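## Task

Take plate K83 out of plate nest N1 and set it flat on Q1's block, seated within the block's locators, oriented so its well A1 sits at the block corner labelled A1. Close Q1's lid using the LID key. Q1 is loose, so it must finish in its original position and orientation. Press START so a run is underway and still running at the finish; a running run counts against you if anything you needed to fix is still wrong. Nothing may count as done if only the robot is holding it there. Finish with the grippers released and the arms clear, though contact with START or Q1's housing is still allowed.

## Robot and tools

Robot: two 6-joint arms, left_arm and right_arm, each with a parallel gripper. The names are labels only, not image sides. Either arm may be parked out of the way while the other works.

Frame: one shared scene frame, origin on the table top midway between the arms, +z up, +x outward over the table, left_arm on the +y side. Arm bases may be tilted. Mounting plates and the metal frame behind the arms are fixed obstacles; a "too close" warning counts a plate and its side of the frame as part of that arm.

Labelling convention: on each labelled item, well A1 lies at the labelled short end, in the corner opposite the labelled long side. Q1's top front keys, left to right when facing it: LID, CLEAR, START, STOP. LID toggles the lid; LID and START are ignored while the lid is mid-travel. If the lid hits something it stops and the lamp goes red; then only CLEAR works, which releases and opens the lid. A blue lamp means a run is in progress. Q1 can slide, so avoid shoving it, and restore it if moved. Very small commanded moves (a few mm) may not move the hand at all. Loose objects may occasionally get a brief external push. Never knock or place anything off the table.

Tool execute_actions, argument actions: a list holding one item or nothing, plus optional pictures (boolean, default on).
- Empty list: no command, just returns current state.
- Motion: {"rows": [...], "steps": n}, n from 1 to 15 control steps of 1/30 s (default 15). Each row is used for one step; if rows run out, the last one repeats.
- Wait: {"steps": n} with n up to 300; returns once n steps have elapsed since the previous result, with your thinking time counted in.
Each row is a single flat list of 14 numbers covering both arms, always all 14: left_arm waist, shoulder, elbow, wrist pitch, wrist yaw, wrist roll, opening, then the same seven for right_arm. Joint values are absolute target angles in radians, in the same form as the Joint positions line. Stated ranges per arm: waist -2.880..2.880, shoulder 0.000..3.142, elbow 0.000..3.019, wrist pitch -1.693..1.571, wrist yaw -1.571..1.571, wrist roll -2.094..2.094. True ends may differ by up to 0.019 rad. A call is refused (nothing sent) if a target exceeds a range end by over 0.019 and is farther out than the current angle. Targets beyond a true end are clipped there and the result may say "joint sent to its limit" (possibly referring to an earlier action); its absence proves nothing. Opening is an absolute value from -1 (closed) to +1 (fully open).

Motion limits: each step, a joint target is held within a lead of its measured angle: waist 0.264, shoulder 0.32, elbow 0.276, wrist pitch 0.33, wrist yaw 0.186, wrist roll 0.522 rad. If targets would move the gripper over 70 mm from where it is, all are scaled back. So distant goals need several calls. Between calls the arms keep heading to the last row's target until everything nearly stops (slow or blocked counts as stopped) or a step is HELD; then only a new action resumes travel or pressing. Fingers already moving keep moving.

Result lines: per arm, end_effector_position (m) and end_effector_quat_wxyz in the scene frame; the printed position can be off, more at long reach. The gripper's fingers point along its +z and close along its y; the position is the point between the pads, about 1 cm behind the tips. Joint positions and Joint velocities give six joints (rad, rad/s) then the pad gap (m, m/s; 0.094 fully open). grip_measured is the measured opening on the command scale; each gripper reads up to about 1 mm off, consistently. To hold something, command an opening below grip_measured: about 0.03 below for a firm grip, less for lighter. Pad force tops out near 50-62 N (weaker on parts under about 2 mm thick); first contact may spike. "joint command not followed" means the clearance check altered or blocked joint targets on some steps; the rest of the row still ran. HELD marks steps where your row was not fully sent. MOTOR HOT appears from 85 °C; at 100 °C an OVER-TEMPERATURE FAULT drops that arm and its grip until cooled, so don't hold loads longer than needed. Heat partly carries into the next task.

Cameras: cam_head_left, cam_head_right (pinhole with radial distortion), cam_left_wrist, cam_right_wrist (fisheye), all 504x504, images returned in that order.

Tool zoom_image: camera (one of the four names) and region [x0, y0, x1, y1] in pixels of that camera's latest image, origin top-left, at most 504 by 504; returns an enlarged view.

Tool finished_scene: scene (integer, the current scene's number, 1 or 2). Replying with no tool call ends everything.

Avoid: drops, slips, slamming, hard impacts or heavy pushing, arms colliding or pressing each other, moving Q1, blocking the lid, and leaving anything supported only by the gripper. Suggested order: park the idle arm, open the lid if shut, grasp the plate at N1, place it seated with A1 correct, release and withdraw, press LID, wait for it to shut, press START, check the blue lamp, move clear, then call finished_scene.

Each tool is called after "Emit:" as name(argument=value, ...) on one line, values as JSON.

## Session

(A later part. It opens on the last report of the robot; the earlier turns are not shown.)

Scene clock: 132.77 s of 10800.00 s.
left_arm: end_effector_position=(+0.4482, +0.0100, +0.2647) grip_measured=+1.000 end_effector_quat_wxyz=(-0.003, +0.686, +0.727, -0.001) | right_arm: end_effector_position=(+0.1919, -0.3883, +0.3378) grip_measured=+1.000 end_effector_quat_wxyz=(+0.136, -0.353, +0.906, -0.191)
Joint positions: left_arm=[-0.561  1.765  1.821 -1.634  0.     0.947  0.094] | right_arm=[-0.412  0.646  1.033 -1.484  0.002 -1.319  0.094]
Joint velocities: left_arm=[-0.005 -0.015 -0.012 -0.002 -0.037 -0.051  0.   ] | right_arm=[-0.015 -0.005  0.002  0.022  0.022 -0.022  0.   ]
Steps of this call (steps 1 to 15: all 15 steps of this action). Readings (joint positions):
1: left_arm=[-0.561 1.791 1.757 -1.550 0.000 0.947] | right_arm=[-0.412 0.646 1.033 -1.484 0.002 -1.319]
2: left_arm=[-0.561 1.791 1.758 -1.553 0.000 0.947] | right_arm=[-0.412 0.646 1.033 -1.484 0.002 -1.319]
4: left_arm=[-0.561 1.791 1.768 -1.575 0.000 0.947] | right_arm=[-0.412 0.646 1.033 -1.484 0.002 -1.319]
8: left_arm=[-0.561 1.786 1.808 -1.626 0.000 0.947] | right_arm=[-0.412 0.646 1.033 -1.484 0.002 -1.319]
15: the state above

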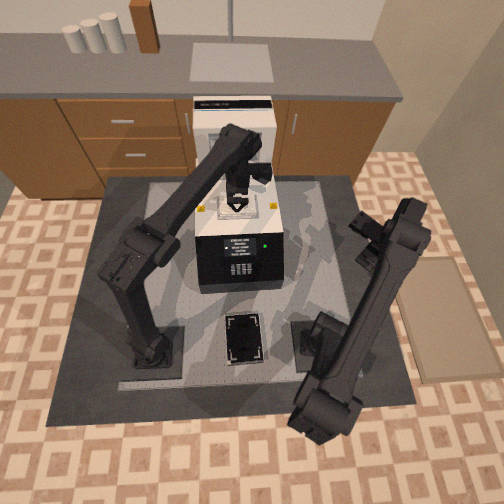

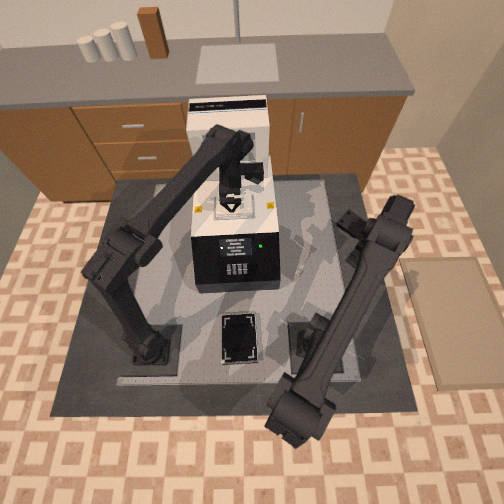

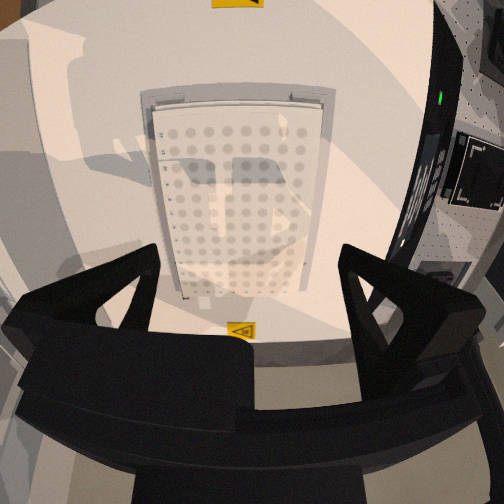

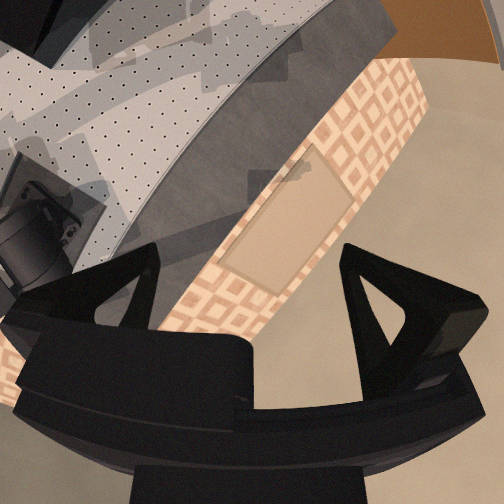

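Emit:
execute_actions(actions=[{"rows":[[-0.6,1.68,1.83,-1.63,0,0.6,1,-0.4,0.647,1.05,-1.5,0,-1.319,1],[-0.63,1.6,1.76,-1.62,0,0.5,1,-0.4,0.647,1.05,-1.5,0,-1.319,1],[-0.66,1.52,1.68,-1.6,0,0.4,0,-0.4,0.647,1.05,-1.5,0,-1.319,1],[-0.69,1.44,1.6,-1.6,0,0.3,-1,-0.4,0.647,1.05,-1.5,0,-1.319,1],[-0.72,1.36,1.52,-1.6,0,0.2,-1,-0.4,0.647,1.05,-1.5,0,-1.319,1],[-0.75,1.28,1.44,-1.58,0,0.1,-1,-0.4,0.647,1.05,-1.5,0,-1.319,1],[-0.78,1.2,1.36,-1.56,0,0,-1,-0.4,0.647,1.05,-1.5,0,-1.319,1],[-0.82,1.12,1.27,-1.52,0,0,-1,-0.4,0.647,1.05,-1.5,0,-1.319,1]]}], pictures=false)

Emit:
execute_actions(actions=[{"steps":15}], pictures=false)

Emit:
execute_actions(actions=[{"rows":[[-0.82,1.13,1.2,-1.42,0,0,-1,-0.4,0.647,1.05,-1.5,0,-1.319,1],[-0.82,1.14,1.14,-1.35,0,0,-1,-0.4,0.647,1.05,-1.5,0,-1.319,1],[-0.82,1.15,1.08,-1.27,0,0,-1,-0.4,0.647,1.05,-1.5,0,-1.319,1],[-0.82,1.16,1.02,-1.19,0,0,-1,-0.4,0.647,1.05,-1.5,0,-1.319,1],[-0.82,1.17,0.96,-1.11,0,0,-1,-0.4,0.647,1.05,-1.5,0,-1.319,1],[-0.82,1.185,0.91,-1.02,0,0,-1,-0.4,0.647,1.05,-1.5,0,-1.319,1]]}], pictures=false)

Emit:
execute_actions(actions=[{"steps":15}])

Emit:
zoom_image(camera="cam_head_left", region=[205, 180, 275, 230])

Scene clock: 138.13 s of 10800.00 s.
left_arm: end_effector_position=(+0.2172, +0.0482, +0.3107) grip_measured=-0.987 end_effector_quat_wxyz=(+0.070, +0.477, +0.876, -0.026) | right_arm: end_effector_position=(+0.1919, -0.3883, +0.3378) grip_measured=+1.000 end_effector_quat_wxyz=(+0.136, -0.353, +0.906, -0.191)
Joint positions: left_arm=[-0.834  1.135  1.269 -1.556  0.001  0.158  0.001] | right_arm=[-0.412  0.646  1.033 -1.484  0.002 -1.319  0.094]
Joint velocities: left_arm=[-0.132 -1.187 -0.032 -0.002  0.007 -0.974 -0.002] | right_arm=[-0.005  0.005 -0.002  0.022  0.022  0.037  0.   ]
Steps of this call (steps 1 to 15: the robot went on to your last target; steps 16 to 90: nothing new was sent; then 1.87 s passed at rest; steps 91 to 105: all 15 steps of this action). Readings (joint positions):
91: left_arm=[-0.563 1.761 1.821 -1.634 0.000 0.891] | right_arm=[-0.412 0.646 1.033 -1.484 0.002 -1.319]
92: left_arm=[-0.567 1.750 1.808 -1.630 0.000 0.825] | right_arm=[-0.412 0.646 1.033 -1.484 0.002 -1.319]
94: left_arm=[-0.585 1.697 1.740 -1.620 0.000 0.719] | right_arm=[-0.412 0.646 1.033 -1.484 0.002 -1.319]
98: left_arm=[-0.664 1.522 1.537 -1.601 0.000 0.514] | right_arm=[-0.412 0.646 1.033 -1.484 0.002 -1.319]
105: the state above

Scene clock: 138.63 s of 10800.00 s.
left_arm: end_effector_position=(+0.2193, +0.0477, +0.3127) grip_measured=-0.987 end_effector_quat_wxyz=(+0.078, +0.411, +0.908, -0.035) | right_arm: end_effector_position=(+0.1919, -0.3883, +0.3378) grip_measured=+1.000 end_effector_quat_wxyz=(+0.136, -0.353, +0.906, -0.191)
Joint positions: left_arm=[-0.83   1.126  1.266 -1.539  0.001  0.015  0.001] | right_arm=[-0.412  0.646  1.033 -1.484  0.002 -1.319  0.094]
Joint velocities: left_arm=[ 0.005 -0.024  0.012  0.002  0.037  0.037  0.001] | right_arm=[ 0.015 -0.015 -0.012  0.017 -0.037 -0.007  0.   ]
Steps of this call (steps 1 to 15: the robot went on to your last target). Readings (joint positions):
1: left_arm=[-0.835 1.100 1.269 -1.555 0.001 0.129] | right_arm=[-0.412 0.646 1.033 -1.484 0.002 -1.319]
2: left_arm=[-0.834 1.075 1.269 -1.551 0.001 0.105] | right_arm=[-0.412 0.646 1.033 -1.484 0.002 -1.319]
4: left_arm=[-0.832 1.055 1.269 -1.550 0.001 0.071] | right_arm=[-0.412 0.646 1.033 -1.484 0.002 -1.319]
8: left_arm=[-0.830 1.088 1.269 -1.545 0.001 0.035] | right_arm=[-0.412 0.646 1.033 -1.484 0.002 -1.319]
15: the state above

Scene clock: 139.13 s of 10800.00 s.
left_arm: end_effector_position=(+0.2343, +0.0310, +0.1457) grip_measured=-0.987 end_effector_quat_wxyz=(+0.092, +0.408, +0.907, -0.041) | right_arm: end_effector_position=(+0.1919, -0.3883, +0.3378) grip_measured=+1.000 end_effector_quat_wxyz=(+0.136, -0.353, +0.906, -0.191)
Joint positions: left_arm=[-0.83   1.21   0.884 -1.044  0.001  0.01   0.001] | right_arm=[-0.412  0.646  1.033 -1.484  0.002 -1.319  0.094]
Joint velocities: left_arm=[ 0.005 -0.122  0.002  0.071  0.007 -0.037 -0.002] | right_arm=[ 0.005  0.005 -0.002  0.017 -0.007  0.066  0.   ]
Steps of this call (steps 1 to 15: all 15 steps of this action). Readings (joint positions):
1: left_arm=[-0.830 1.124 1.256 -1.518 0.001 0.014] | right_arm=[-0.412 0.646 1.033 -1.484 0.002 -1.319]
2: left_arm=[-0.830 1.119 1.232 -1.469 0.001 0.014] | right_arm=[-0.412 0.646 1.033 -1.484 0.002 -1.319]
4: left_arm=[-0.830 1.113 1.144 -1.343 0.001 0.012] | right_arm=[-0.412 0.646 1.033 -1.484 0.002 -1.319]
8: left_arm=[-0.830 1.153 0.946 -1.110 0.001 0.012] | right_arm=[-0.412 0.646 1.033 -1.484 0.002 -1.319]
15: the state above

Scene clock: 139.63 s of 10800.00 s.
left_arm: end_effector_position=(+0.2346, +0.0307, +0.1495) grip_measured=-0.987 end_effector_quat_wxyz=(+0.098, +0.408, +0.907, -0.044) | right_arm: end_effector_position=(+0.1919, -0.3883, +0.3378) grip_measured=+1.000 end_effector_quat_wxyz=(+0.136, -0.353, +0.906, -0.191)
Joint positions: left_arm=[-0.83   1.199  0.884 -1.042  0.001  0.01   0.001] | right_arm=[-0.412  0.646  1.033 -1.484  0.002 -1.319  0.094]
Joint velocities: left_arm=[-0.005 -0.015  0.007  0.007 -0.051 -0.066 -0.001] | right_arm=[-0.005  0.005  0.022 -0.002 -0.037 -0.007  0.   ]
Steps of this call (steps 1 to 15: the robot went on to your last target). Readings (joint positions):
1: left_arm=[-0.830 1.207 0.884 -1.043 0.001 0.010] | right_arm=[-0.412 0.646 1.033 -1.484 0.002 -1.319]
2: left_arm=[-0.830 1.204 0.884 -1.042 0.001 0.010] | right_arm=[-0.412 0.646 1.033 -1.484 0.002 -1.319]
4: left_arm=[-0.830 1.200 0.884 -1.042 0.001 0.010] | right_arm=[-0.412 0.646 1.033 -1.484 0.002 -1.319]
8: left_arm=[-0.830 1.199 0.884 -1.042 0.001 0.010] | right_arm=[-0.412 0.646 1.033 -1.484 0.002 -1.319]
15: the state above

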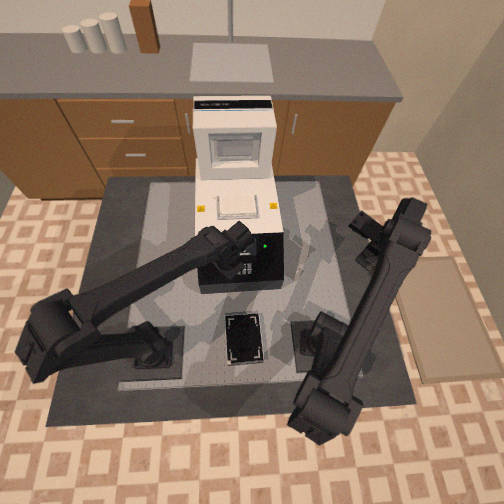

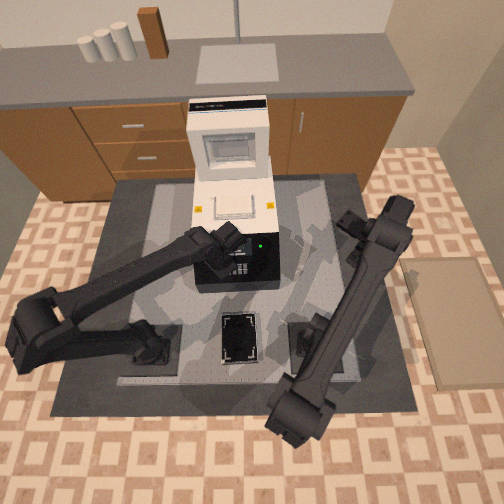

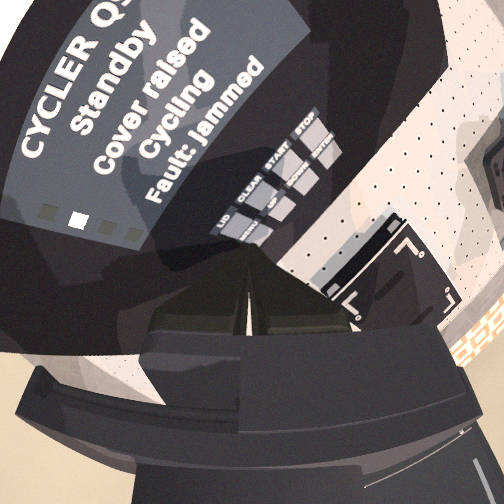

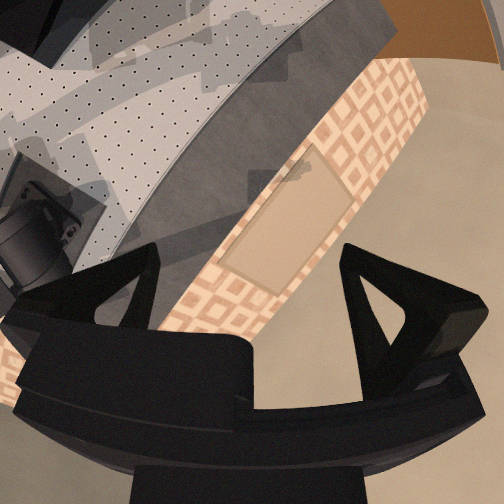

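Region (205, 180, 275, 230) of cam_head_left's 504x504 image, scaled by 7.200, with more detail than that image has; it fills the top 360 rows of this view, and the rest is white.

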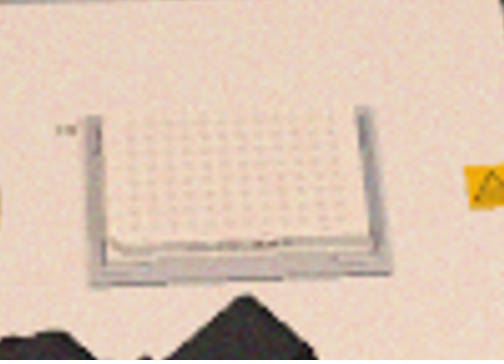

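Looks flat. Return to the earlier hover, then press.

Emit:
execute_actions(actions=[{"rows":[[-0.805,1.19,0.93,-0.995,0,0,-1,-0.4,0.647,1.05,-1.5,0,-1.319,1]],"steps":12}], pictures=false)

Emit:
execute_actions(actions=[{"rows":[[-0.805,1.19,0.845,-0.95,0,0,-1,-0.4,0.647,1.05,-1.5,0,-1.319,1]]}])

Emit:
execute_actions(actions=[{"rows":[[-0.82,1.17,0.95,-1.03,0,0,-1,-0.4,0.647,1.05,-1.5,0,-1.319,1]]}])

Scene clock: 142.23 s of 10800.00 s.
left_arm: end_effector_position=(+0.2431, +0.0306, +0.1508) grip_measured=-0.987 end_effector_quat_wxyz=(+0.109, +0.400, +0.909, -0.047) | right_arm: end_effector_position=(+0.1919, -0.3883, +0.3378) grip_measured=+1.000 end_effector_quat_wxyz=(+0.136, -0.353, +0.906, -0.191)
Joint positions: left_arm=[-0.814  1.199  0.884 -1.017  0.001  0.01   0.001] | right_arm=[-0.412  0.646  1.033 -1.484  0.002 -1.319  0.094]
Joint velocities: left_arm=[ 0.015  0.005 -0.012 -0.002 -0.007 -0.037 -0.001] | right_arm=[ 0.005  0.005  0.007  0.007 -0.007 -0.022  0.   ]
Steps of this call (steps 1 to 15: the robot went on to your last target; steps 16 to 66: nothing new was sent; steps 67 to 78: all 12 steps of this action). Readings (joint positions):
67: left_arm=[-0.829 1.199 0.884 -1.037 0.001 0.010] | right_arm=[-0.412 0.646 1.033 -1.484 0.002 -1.319]
68: left_arm=[-0.827 1.199 0.884 -1.030 0.001 0.010] | right_arm=[-0.412 0.646 1.033 -1.484 0.002 -1.319]
70: left_arm=[-0.819 1.199 0.884 -1.021 0.001 0.010] | right_arm=[-0.412 0.646 1.033 -1.484 0.002 -1.319]
74: left_arm=[-0.814 1.199 0.884 -1.017 0.001 0.010] | right_arm=[-0.412 0.646 1.033 -1.484 0.002 -1.319]
78: the state above

Scene clock: 142.73 s of 10800.00 s.
left_arm: end_effector_position=(+0.2426, +0.0296, +0.1460) grip_measured=-0.988 end_effector_quat_wxyz=(+0.120, +0.399, +0.907, -0.055) | right_arm: end_effector_position=(+0.1919, -0.3883, +0.3378) grip_measured=+1.000 end_effector_quat_wxyz=(+0.136, -0.353, +0.906, -0.191)
Joint positions: left_arm=[-0.814  1.188  0.858 -0.974  0.007  0.01   0.001] | right_arm=[-0.412  0.646  1.033 -1.484  0.002 -1.319  0.094]
Joint velocities: left_arm=[ 0.005 -0.005 -0.002  0.002  0.037 -0.081 -0.001] | right_arm=[ 0.015  0.005 -0.002 -0.012  0.037  0.007  0.   ]
Steps of this call (steps 1 to 15: all 15 steps of this action). Readings (joint positions):
1: left_arm=[-0.814 1.199 0.879 -1.006 0.001 0.010] | right_arm=[-0.412 0.646 1.033 -1.484 0.002 -1.319]
2: left_arm=[-0.814 1.198 0.870 -0.990 0.001 0.010] | right_arm=[-0.412 0.646 1.033 -1.484 0.002 -1.319]
4: left_arm=[-0.814 1.192 0.861 -0.980 0.007 0.010] | right_arm=[-0.412 0.646 1.033 -1.484 0.002 -1.319]
8: left_arm=[-0.814 1.188 0.858 -0.974 0.007 0.010] | right_arm=[-0.412 0.646 1.033 -1.484 0.002 -1.319]
15: the state above

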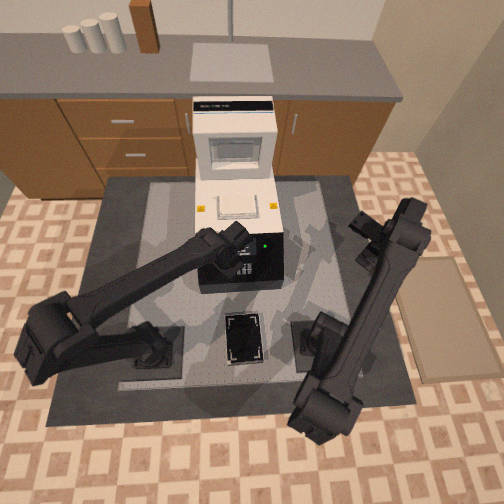

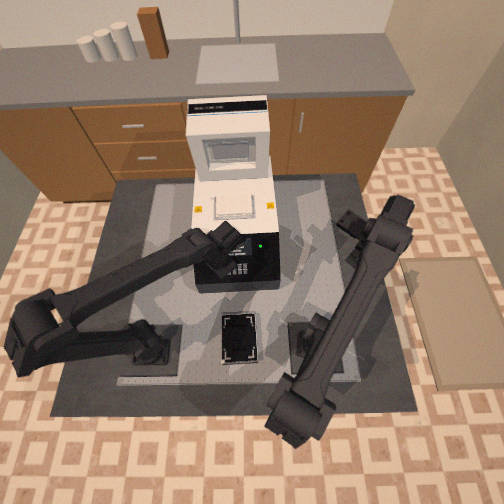

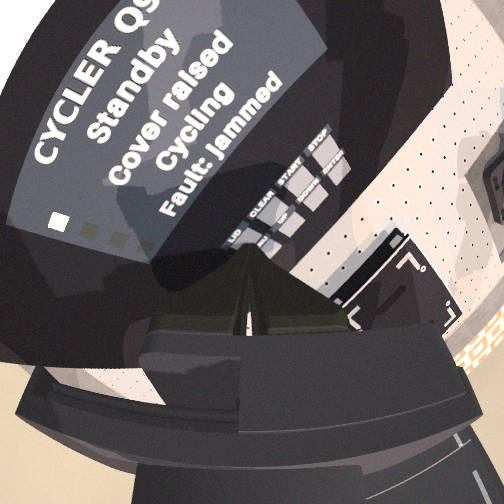

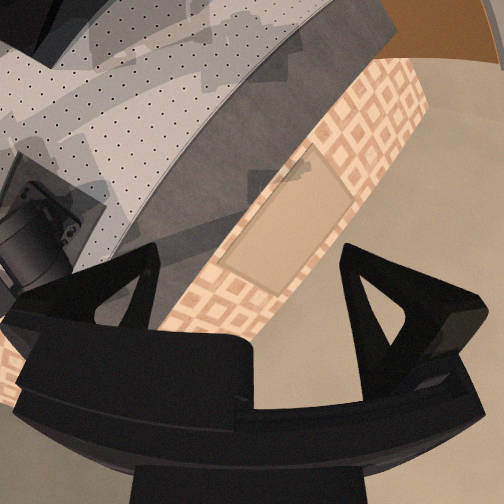

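Scene clock: 143.23 s of 10800.00 s.
left_arm: end_effector_position=(+0.2469, +0.0258, +0.1630) grip_measured=-0.988 end_effector_quat_wxyz=(+0.124, +0.399, +0.907, -0.055) | right_arm: end_effector_position=(+0.1919, -0.3883, +0.3378) grip_measured=+1.000 end_effector_quat_wxyz=(+0.136, -0.353, +0.906, -0.191)
Joint positions: left_arm=[-0.814  1.185  0.9   -1.013  0.003  0.01   0.001] | right_arm=[-0.412  0.646  1.033 -1.484  0.002 -1.319  0.094]
Joint velocities: left_arm=[ 0.005 -0.005 -0.012 -0.002  0.066  0.022 -0.001] | right_arm=[-0.005 -0.005 -0.002  0.007 -0.051 -0.007  0.   ]
Steps of this call (steps 1 to 15: all 15 steps of this action). Readings (joint positions):
1: left_arm=[-0.814 1.188 0.863 -0.984 0.007 0.010] | right_arm=[-0.412 0.646 1.033 -1.484 0.002 -1.319]
2: left_arm=[-0.814 1.188 0.871 -0.997 0.005 0.010] | right_arm=[-0.412 0.646 1.033 -1.484 0.002 -1.319]
4: left_arm=[-0.814 1.187 0.886 -1.009 0.004 0.010] | right_arm=[-0.412 0.646 1.033 -1.484 0.002 -1.319]
8: left_arm=[-0.814 1.185 0.900 -1.011 0.003 0.010] | right_arm=[-0.412 0.646 1.033 -1.484 0.002 -1.319]
15: the state above

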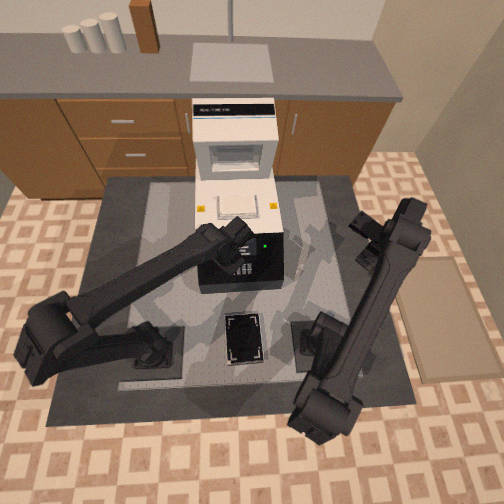

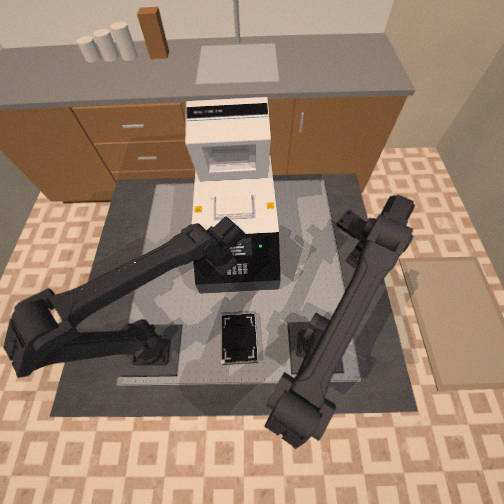

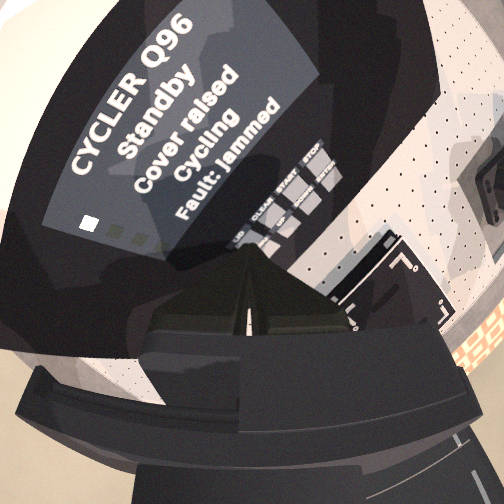

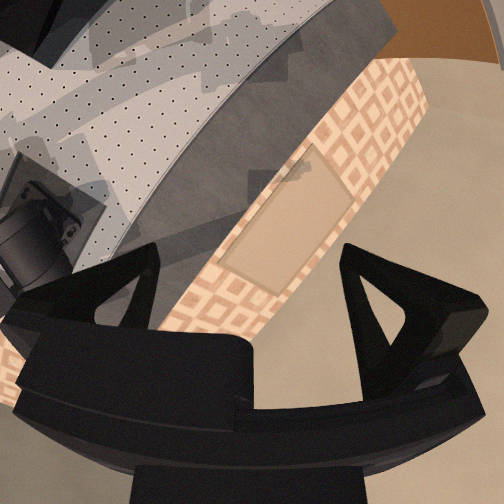

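Emit:
execute_actions(actions=[{"rows":[[-0.885,1.25,1.0,-0.98,0,0,-1,-0.4,0.647,1.05,-1.5,0,-1.319,1]]}], pictures=false)

Emit:
execute_actions(actions=[{"steps":45}])

Scene clock: 145.53 s of 10800.00 s.
left_arm: end_effector_position=(+0.2419, -0.0095, +0.1631) grip_measured=-0.988 end_effector_quat_wxyz=(+0.125, +0.431, +0.892, -0.059) | right_arm: end_effector_position=(+0.1919, -0.3883, +0.3378) grip_measured=+1.000 end_effector_quat_wxyz=(+0.136, -0.353, +0.906, -0.191)
Joint positions: left_arm=[-0.885  1.248  0.951 -0.997 -0.     0.009  0.001] | right_arm=[-0.412  0.646  1.033 -1.484  0.002 -1.319  0.094]
Joint velocities: left_arm=[-0.015 -0.005  0.002  0.007 -0.022 -0.037  0.001] | right_arm=[-0.005 -0.015 -0.002  0.017 -0.051 -0.095  0.   ]
Steps of this call (steps 1 to 15: the robot went on to your last target; steps 16 to 54: nothing new was sent; steps 55 to 69: all 15 steps of this action). Readings (joint positions):
55: left_arm=[-0.819 1.190 0.905 -1.013 0.000 0.010] | right_arm=[-0.412 0.646 1.033 -1.484 0.002 -1.319]
56: left_arm=[-0.831 1.200 0.915 -1.013 -0.000 0.009] | right_arm=[-0.412 0.646 1.033 -1.484 0.002 -1.319]
58: left_arm=[-0.860 1.226 0.938 -1.006 -0.000 0.009] | right_arm=[-0.412 0.646 1.033 -1.484 0.002 -1.319]
62: left_arm=[-0.885 1.248 0.951 -0.997 -0.000 0.009] | right_arm=[-0.412 0.646 1.033 -1.484 0.002 -1.319]
69: the state above

Scene clock: 147.03 s of 10800.00 s.
left_arm: end_effector_position=(+0.2419, -0.0095, +0.1631) grip_measured=-0.988 end_effector_quat_wxyz=(+0.125, +0.431, +0.892, -0.059) | right_arm: end_effector_position=(+0.1919, -0.3883, +0.3378) grip_measured=+1.000 end_effector_quat_wxyz=(+0.136, -0.353, +0.906, -0.191)
Joint positions: left_arm=[-0.885  1.248  0.951 -0.997 -0.     0.009  0.001] | right_arm=[-0.412  0.646  1.033 -1.484  0.002 -1.319  0.094]
Joint velocities: left_arm=[ 0.005 -0.005 -0.007 -0.002 -0.007  0.007  0.   ] | right_arm=[-0.015 -0.015  0.007  0.007 -0.022  0.007  0.   ]
Steps of this call (steps 1 to 15: the robot went on to your last target; steps 16 to 45: nothing new was sent). Readings (joint positions):
1: left_arm=[-0.885 1.248 0.951 -0.997 -0.000 0.009] | right_arm=[-0.412 0.646 1.033 -1.484 0.002 -1.319]
2: left_arm=[-0.885 1.248 0.951 -0.997 -0.000 0.009] | right_arm=[-0.412 0.646 1.033 -1.484 0.002 -1.319]
4: left_arm=[-0.885 1.248 0.951 -0.997 -0.000 0.009] | right_arm=[-0.412 0.646 1.033 -1.484 0.002 -1.319]
8: left_arm=[-0.885 1.248 0.951 -0.997 -0.000 0.009] | right_arm=[-0.412 0.646 1.033 -1.484 0.002 -1.319]
45: the state above
All arms were judged still, so your last target was given up. Only a new action makes them travel on or press farther. Fingers that are still opening or closing keep moving.

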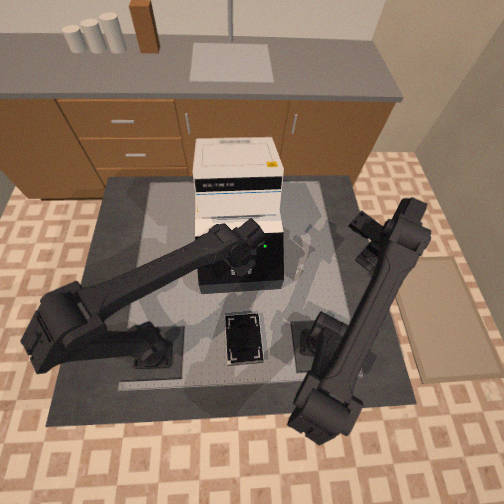

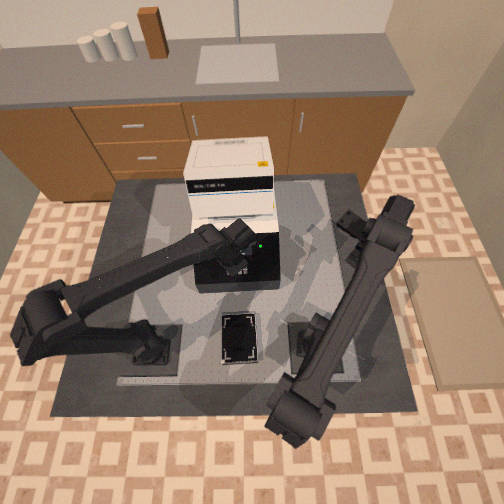

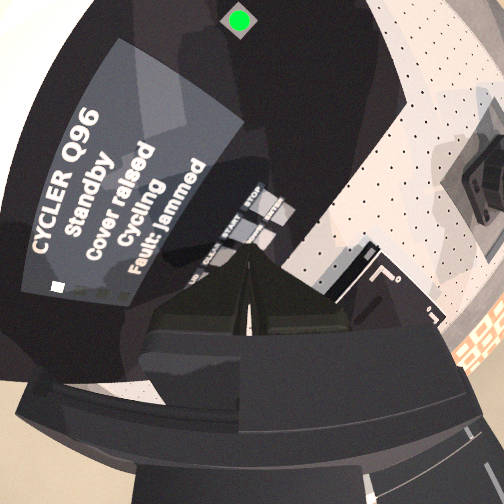

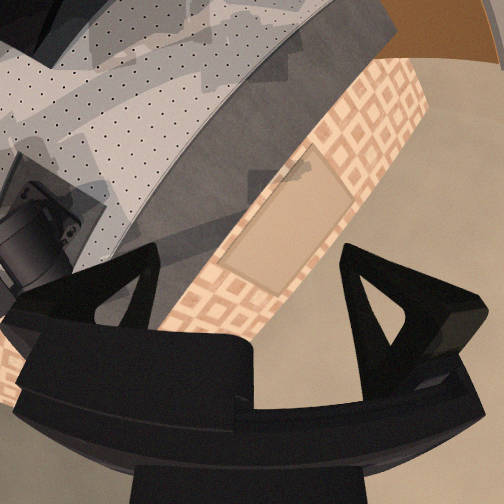

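Emit:
execute_actions(actions=[{"rows":[[-0.865,1.248,0.98,-0.99,0,0,-1,-0.4,0.647,1.05,-1.5,0,-1.319,1]]}])

Emit:
execute_actions(actions=[{"rows":[[-0.865,1.268,0.905,-0.915,0,0,-1,-0.4,0.647,1.05,-1.5,0,-1.319,1]]}])

Scene clock: 149.47 s of 10800.00 s.
left_arm: end_effector_position=(+0.2452, -0.0069, +0.1631) grip_measured=-0.988 end_effector_quat_wxyz=(+0.125, +0.426, +0.894, -0.058) | right_arm: end_effector_position=(+0.1919, -0.3883, +0.3378) grip_measured=+1.000 end_effector_quat_wxyz=(+0.136, -0.353, +0.906, -0.191)
Joint positions: left_arm=[-0.875  1.248  0.951 -0.997 -0.     0.009  0.001] | right_arm=[-0.412  0.646  1.033 -1.484  0.002 -1.319  0.094]
Joint velocities: left_arm=[ 0.005 -0.015 -0.002 -0.002  0.022 -0.022  0.001] | right_arm=[-0.005 -0.005 -0.017  0.022  0.022  0.051  0.   ]
Steps of this call (steps 1 to 58: nothing new was sent; steps 59 to 73: all 15 steps of this action). Readings (joint positions):
59: left_arm=[-0.885 1.248 0.951 -0.997 -0.000 0.009] | right_arm=[-0.412 0.646 1.033 -1.484 0.002 -1.319]
60: left_arm=[-0.883 1.248 0.951 -0.997 -0.000 0.009] | right_arm=[-0.412 0.646 1.033 -1.484 0.002 -1.319]
62: left_arm=[-0.879 1.248 0.951 -0.997 -0.000 0.009] | right_arm=[-0.412 0.646 1.033 -1.484 0.002 -1.319]
66: left_arm=[-0.875 1.248 0.951 -0.997 -0.000 0.009] | right_arm=[-0.412 0.646 1.033 -1.484 0.002 -1.319]
73: the state above

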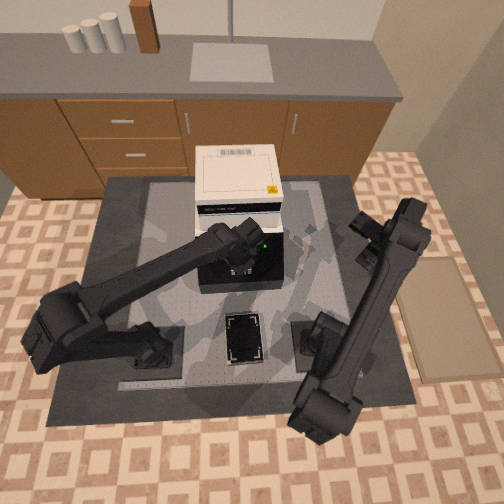

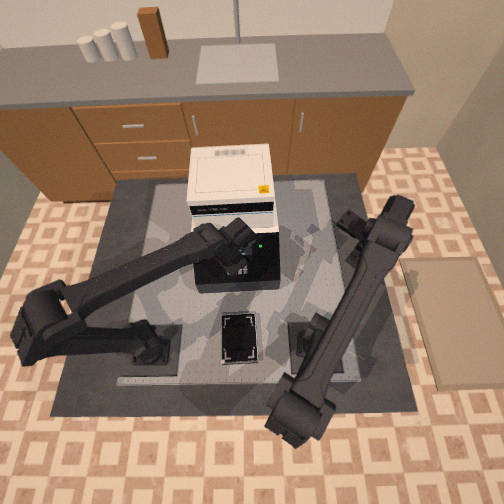

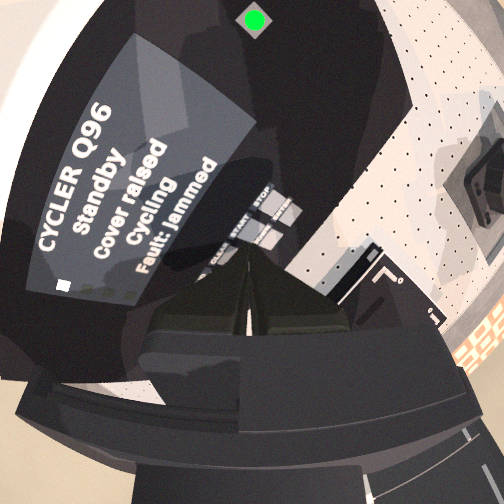

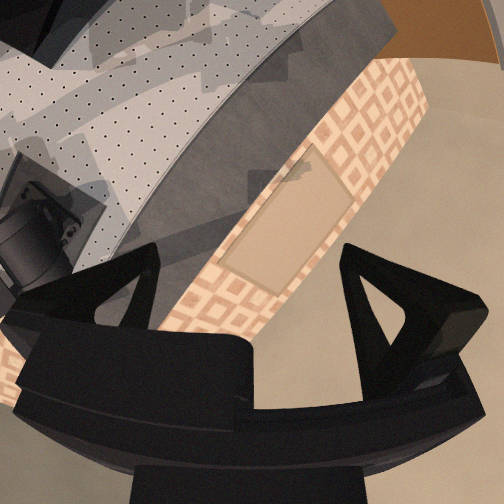

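Scene clock: 149.97 s of 10800.00 s.
left_arm: end_effector_position=(+0.2427, -0.0055, +0.1450) grip_measured=-0.988 end_effector_quat_wxyz=(+0.125, +0.426, +0.894, -0.061) | right_arm: end_effector_position=(+0.1919, -0.3883, +0.3378) grip_measured=+1.000 end_effector_quat_wxyz=(+0.136, -0.353, +0.906, -0.191)
Joint positions: left_arm=[-0.875  1.256  0.907 -0.943  0.006  0.009  0.001] | right_arm=[-0.412  0.646  1.033 -1.484  0.002 -1.319  0.094]
Joint velocities: left_arm=[-0.005 -0.005  0.012 -0.007 -0.022 -0.095  0.001] | right_arm=[-0.005  0.005 -0.017  0.012  0.022  0.051  0.   ]
Steps of this call (steps 1 to 15: all 15 steps of this action). Readings (joint positions):
1: left_arm=[-0.875 1.248 0.944 -0.983 -0.000 0.009] | right_arm=[-0.412 0.646 1.033 -1.484 0.002 -1.319]
2: left_arm=[-0.875 1.248 0.935 -0.962 -0.000 0.009] | right_arm=[-0.412 0.646 1.033 -1.484 0.002 -1.319]
4: left_arm=[-0.875 1.253 0.915 -0.944 -0.000 0.009] | right_arm=[-0.412 0.646 1.033 -1.484 0.002 -1.319]
8: left_arm=[-0.875 1.256 0.907 -0.943 0.006 0.009] | right_arm=[-0.412 0.646 1.033 -1.484 0.002 -1.319]
15: the state above

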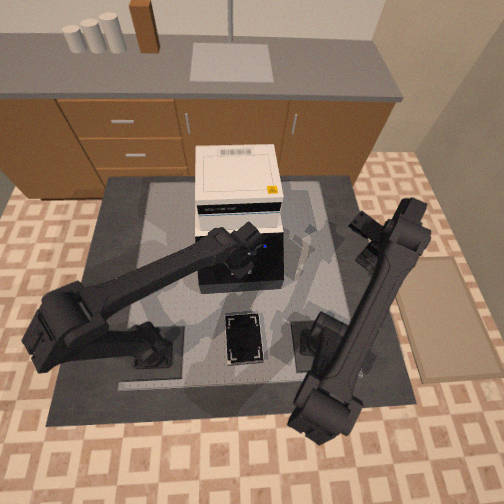

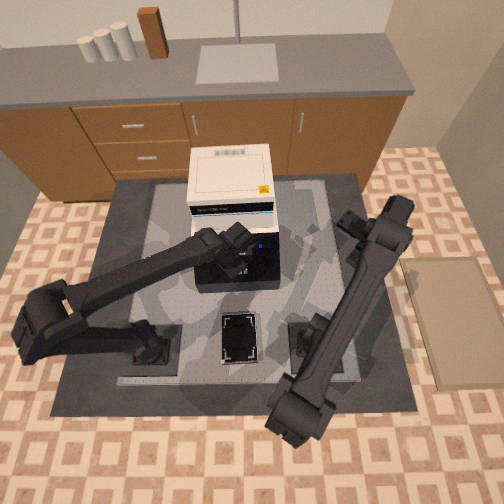

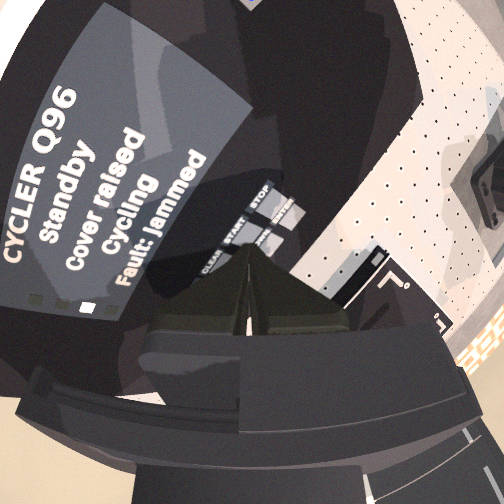

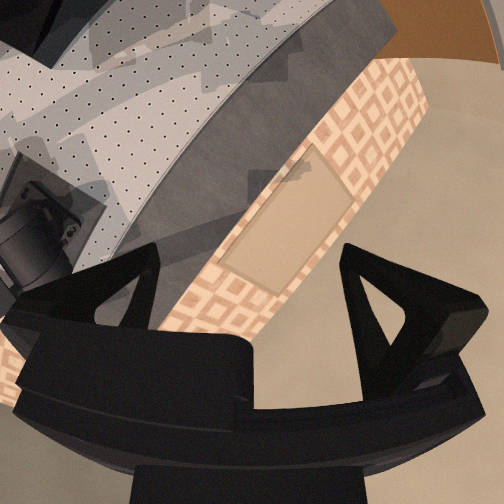

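Emit:
execute_actions(actions=[{"rows":[[-0.875,1.05,0.93,-1.1,0,0,-1,-0.4,0.647,1.05,-1.5,0,-1.319,1]]}])

Emit:
finished_scene(scene=1)

Scene clock: 152.20 s of 10800.00 s.
left_arm: end_effector_position=(+0.2149, +0.0288, +0.2093) grip_measured=-0.988 end_effector_quat_wxyz=(+0.158, +0.423, +0.889, -0.075) | right_arm: end_effector_position=(+0.1919, -0.3883, +0.3378) grip_measured=+1.000 end_effector_quat_wxyz=(+0.136, -0.353, +0.906, -0.191)
Joint positions: left_arm=[-0.875  1.039  0.904 -1.083  0.003  0.009  0.001] | right_arm=[-0.412  0.646  1.033 -1.484  0.002 -1.319  0.094]
Joint velocities: left_arm=[-0.015  0.161 -0.002 -0.002 -0.051 -0.037 -0.001] | right_arm=[-0.024  0.005  0.002  0.002  0.081 -0.051  0.   ]
Steps of this call (steps 1 to 15: the robot went on to your last target; steps 16 to 52: nothing new was sent; steps 53 to 67: all 15 steps of this action). Readings (joint positions):
53: left_arm=[-0.875 1.244 0.907 -0.963 0.006 0.009] | right_arm=[-0.412 0.646 1.033 -1.484 0.002 -1.319]
54: left_arm=[-0.875 1.221 0.905 -1.001 0.005 0.009] | right_arm=[-0.412 0.646 1.033 -1.484 0.002 -1.319]
56: left_arm=[-0.875 1.148 0.904 -1.058 0.004 0.009] | right_arm=[-0.412 0.646 1.033 -1.484 0.002 -1.319]
60: left_arm=[-0.875 1.022 0.904 -1.080 0.003 0.009] | right_arm=[-0.412 0.646 1.033 -1.484 0.002 -1.319]
67: the state above

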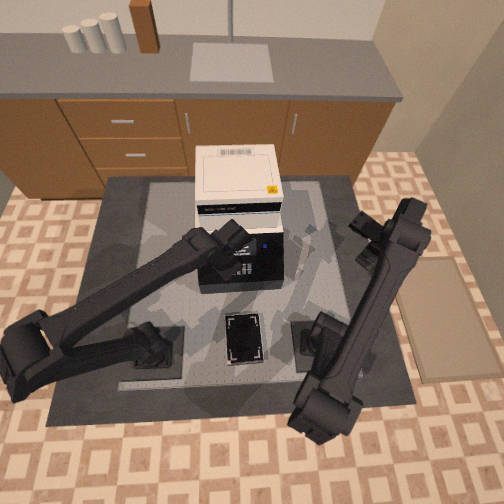

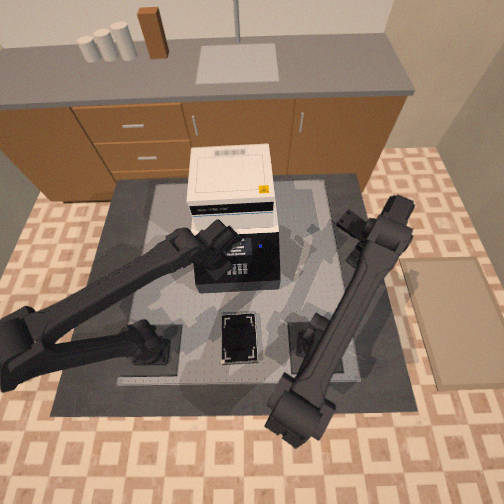

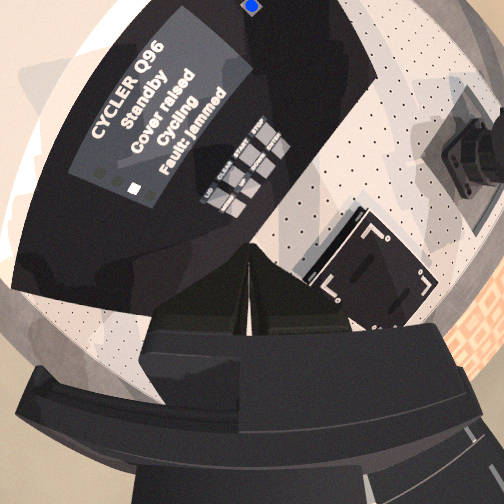

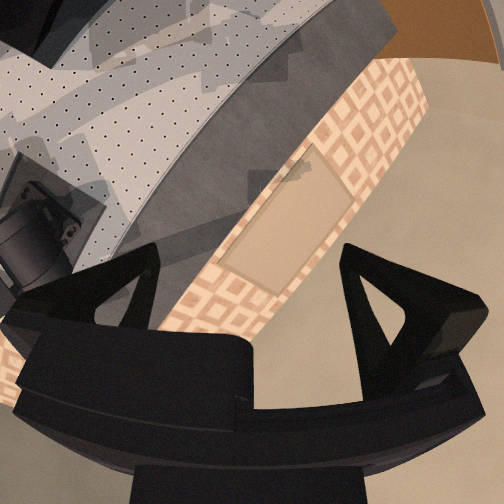

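The scene is finished: the task was done.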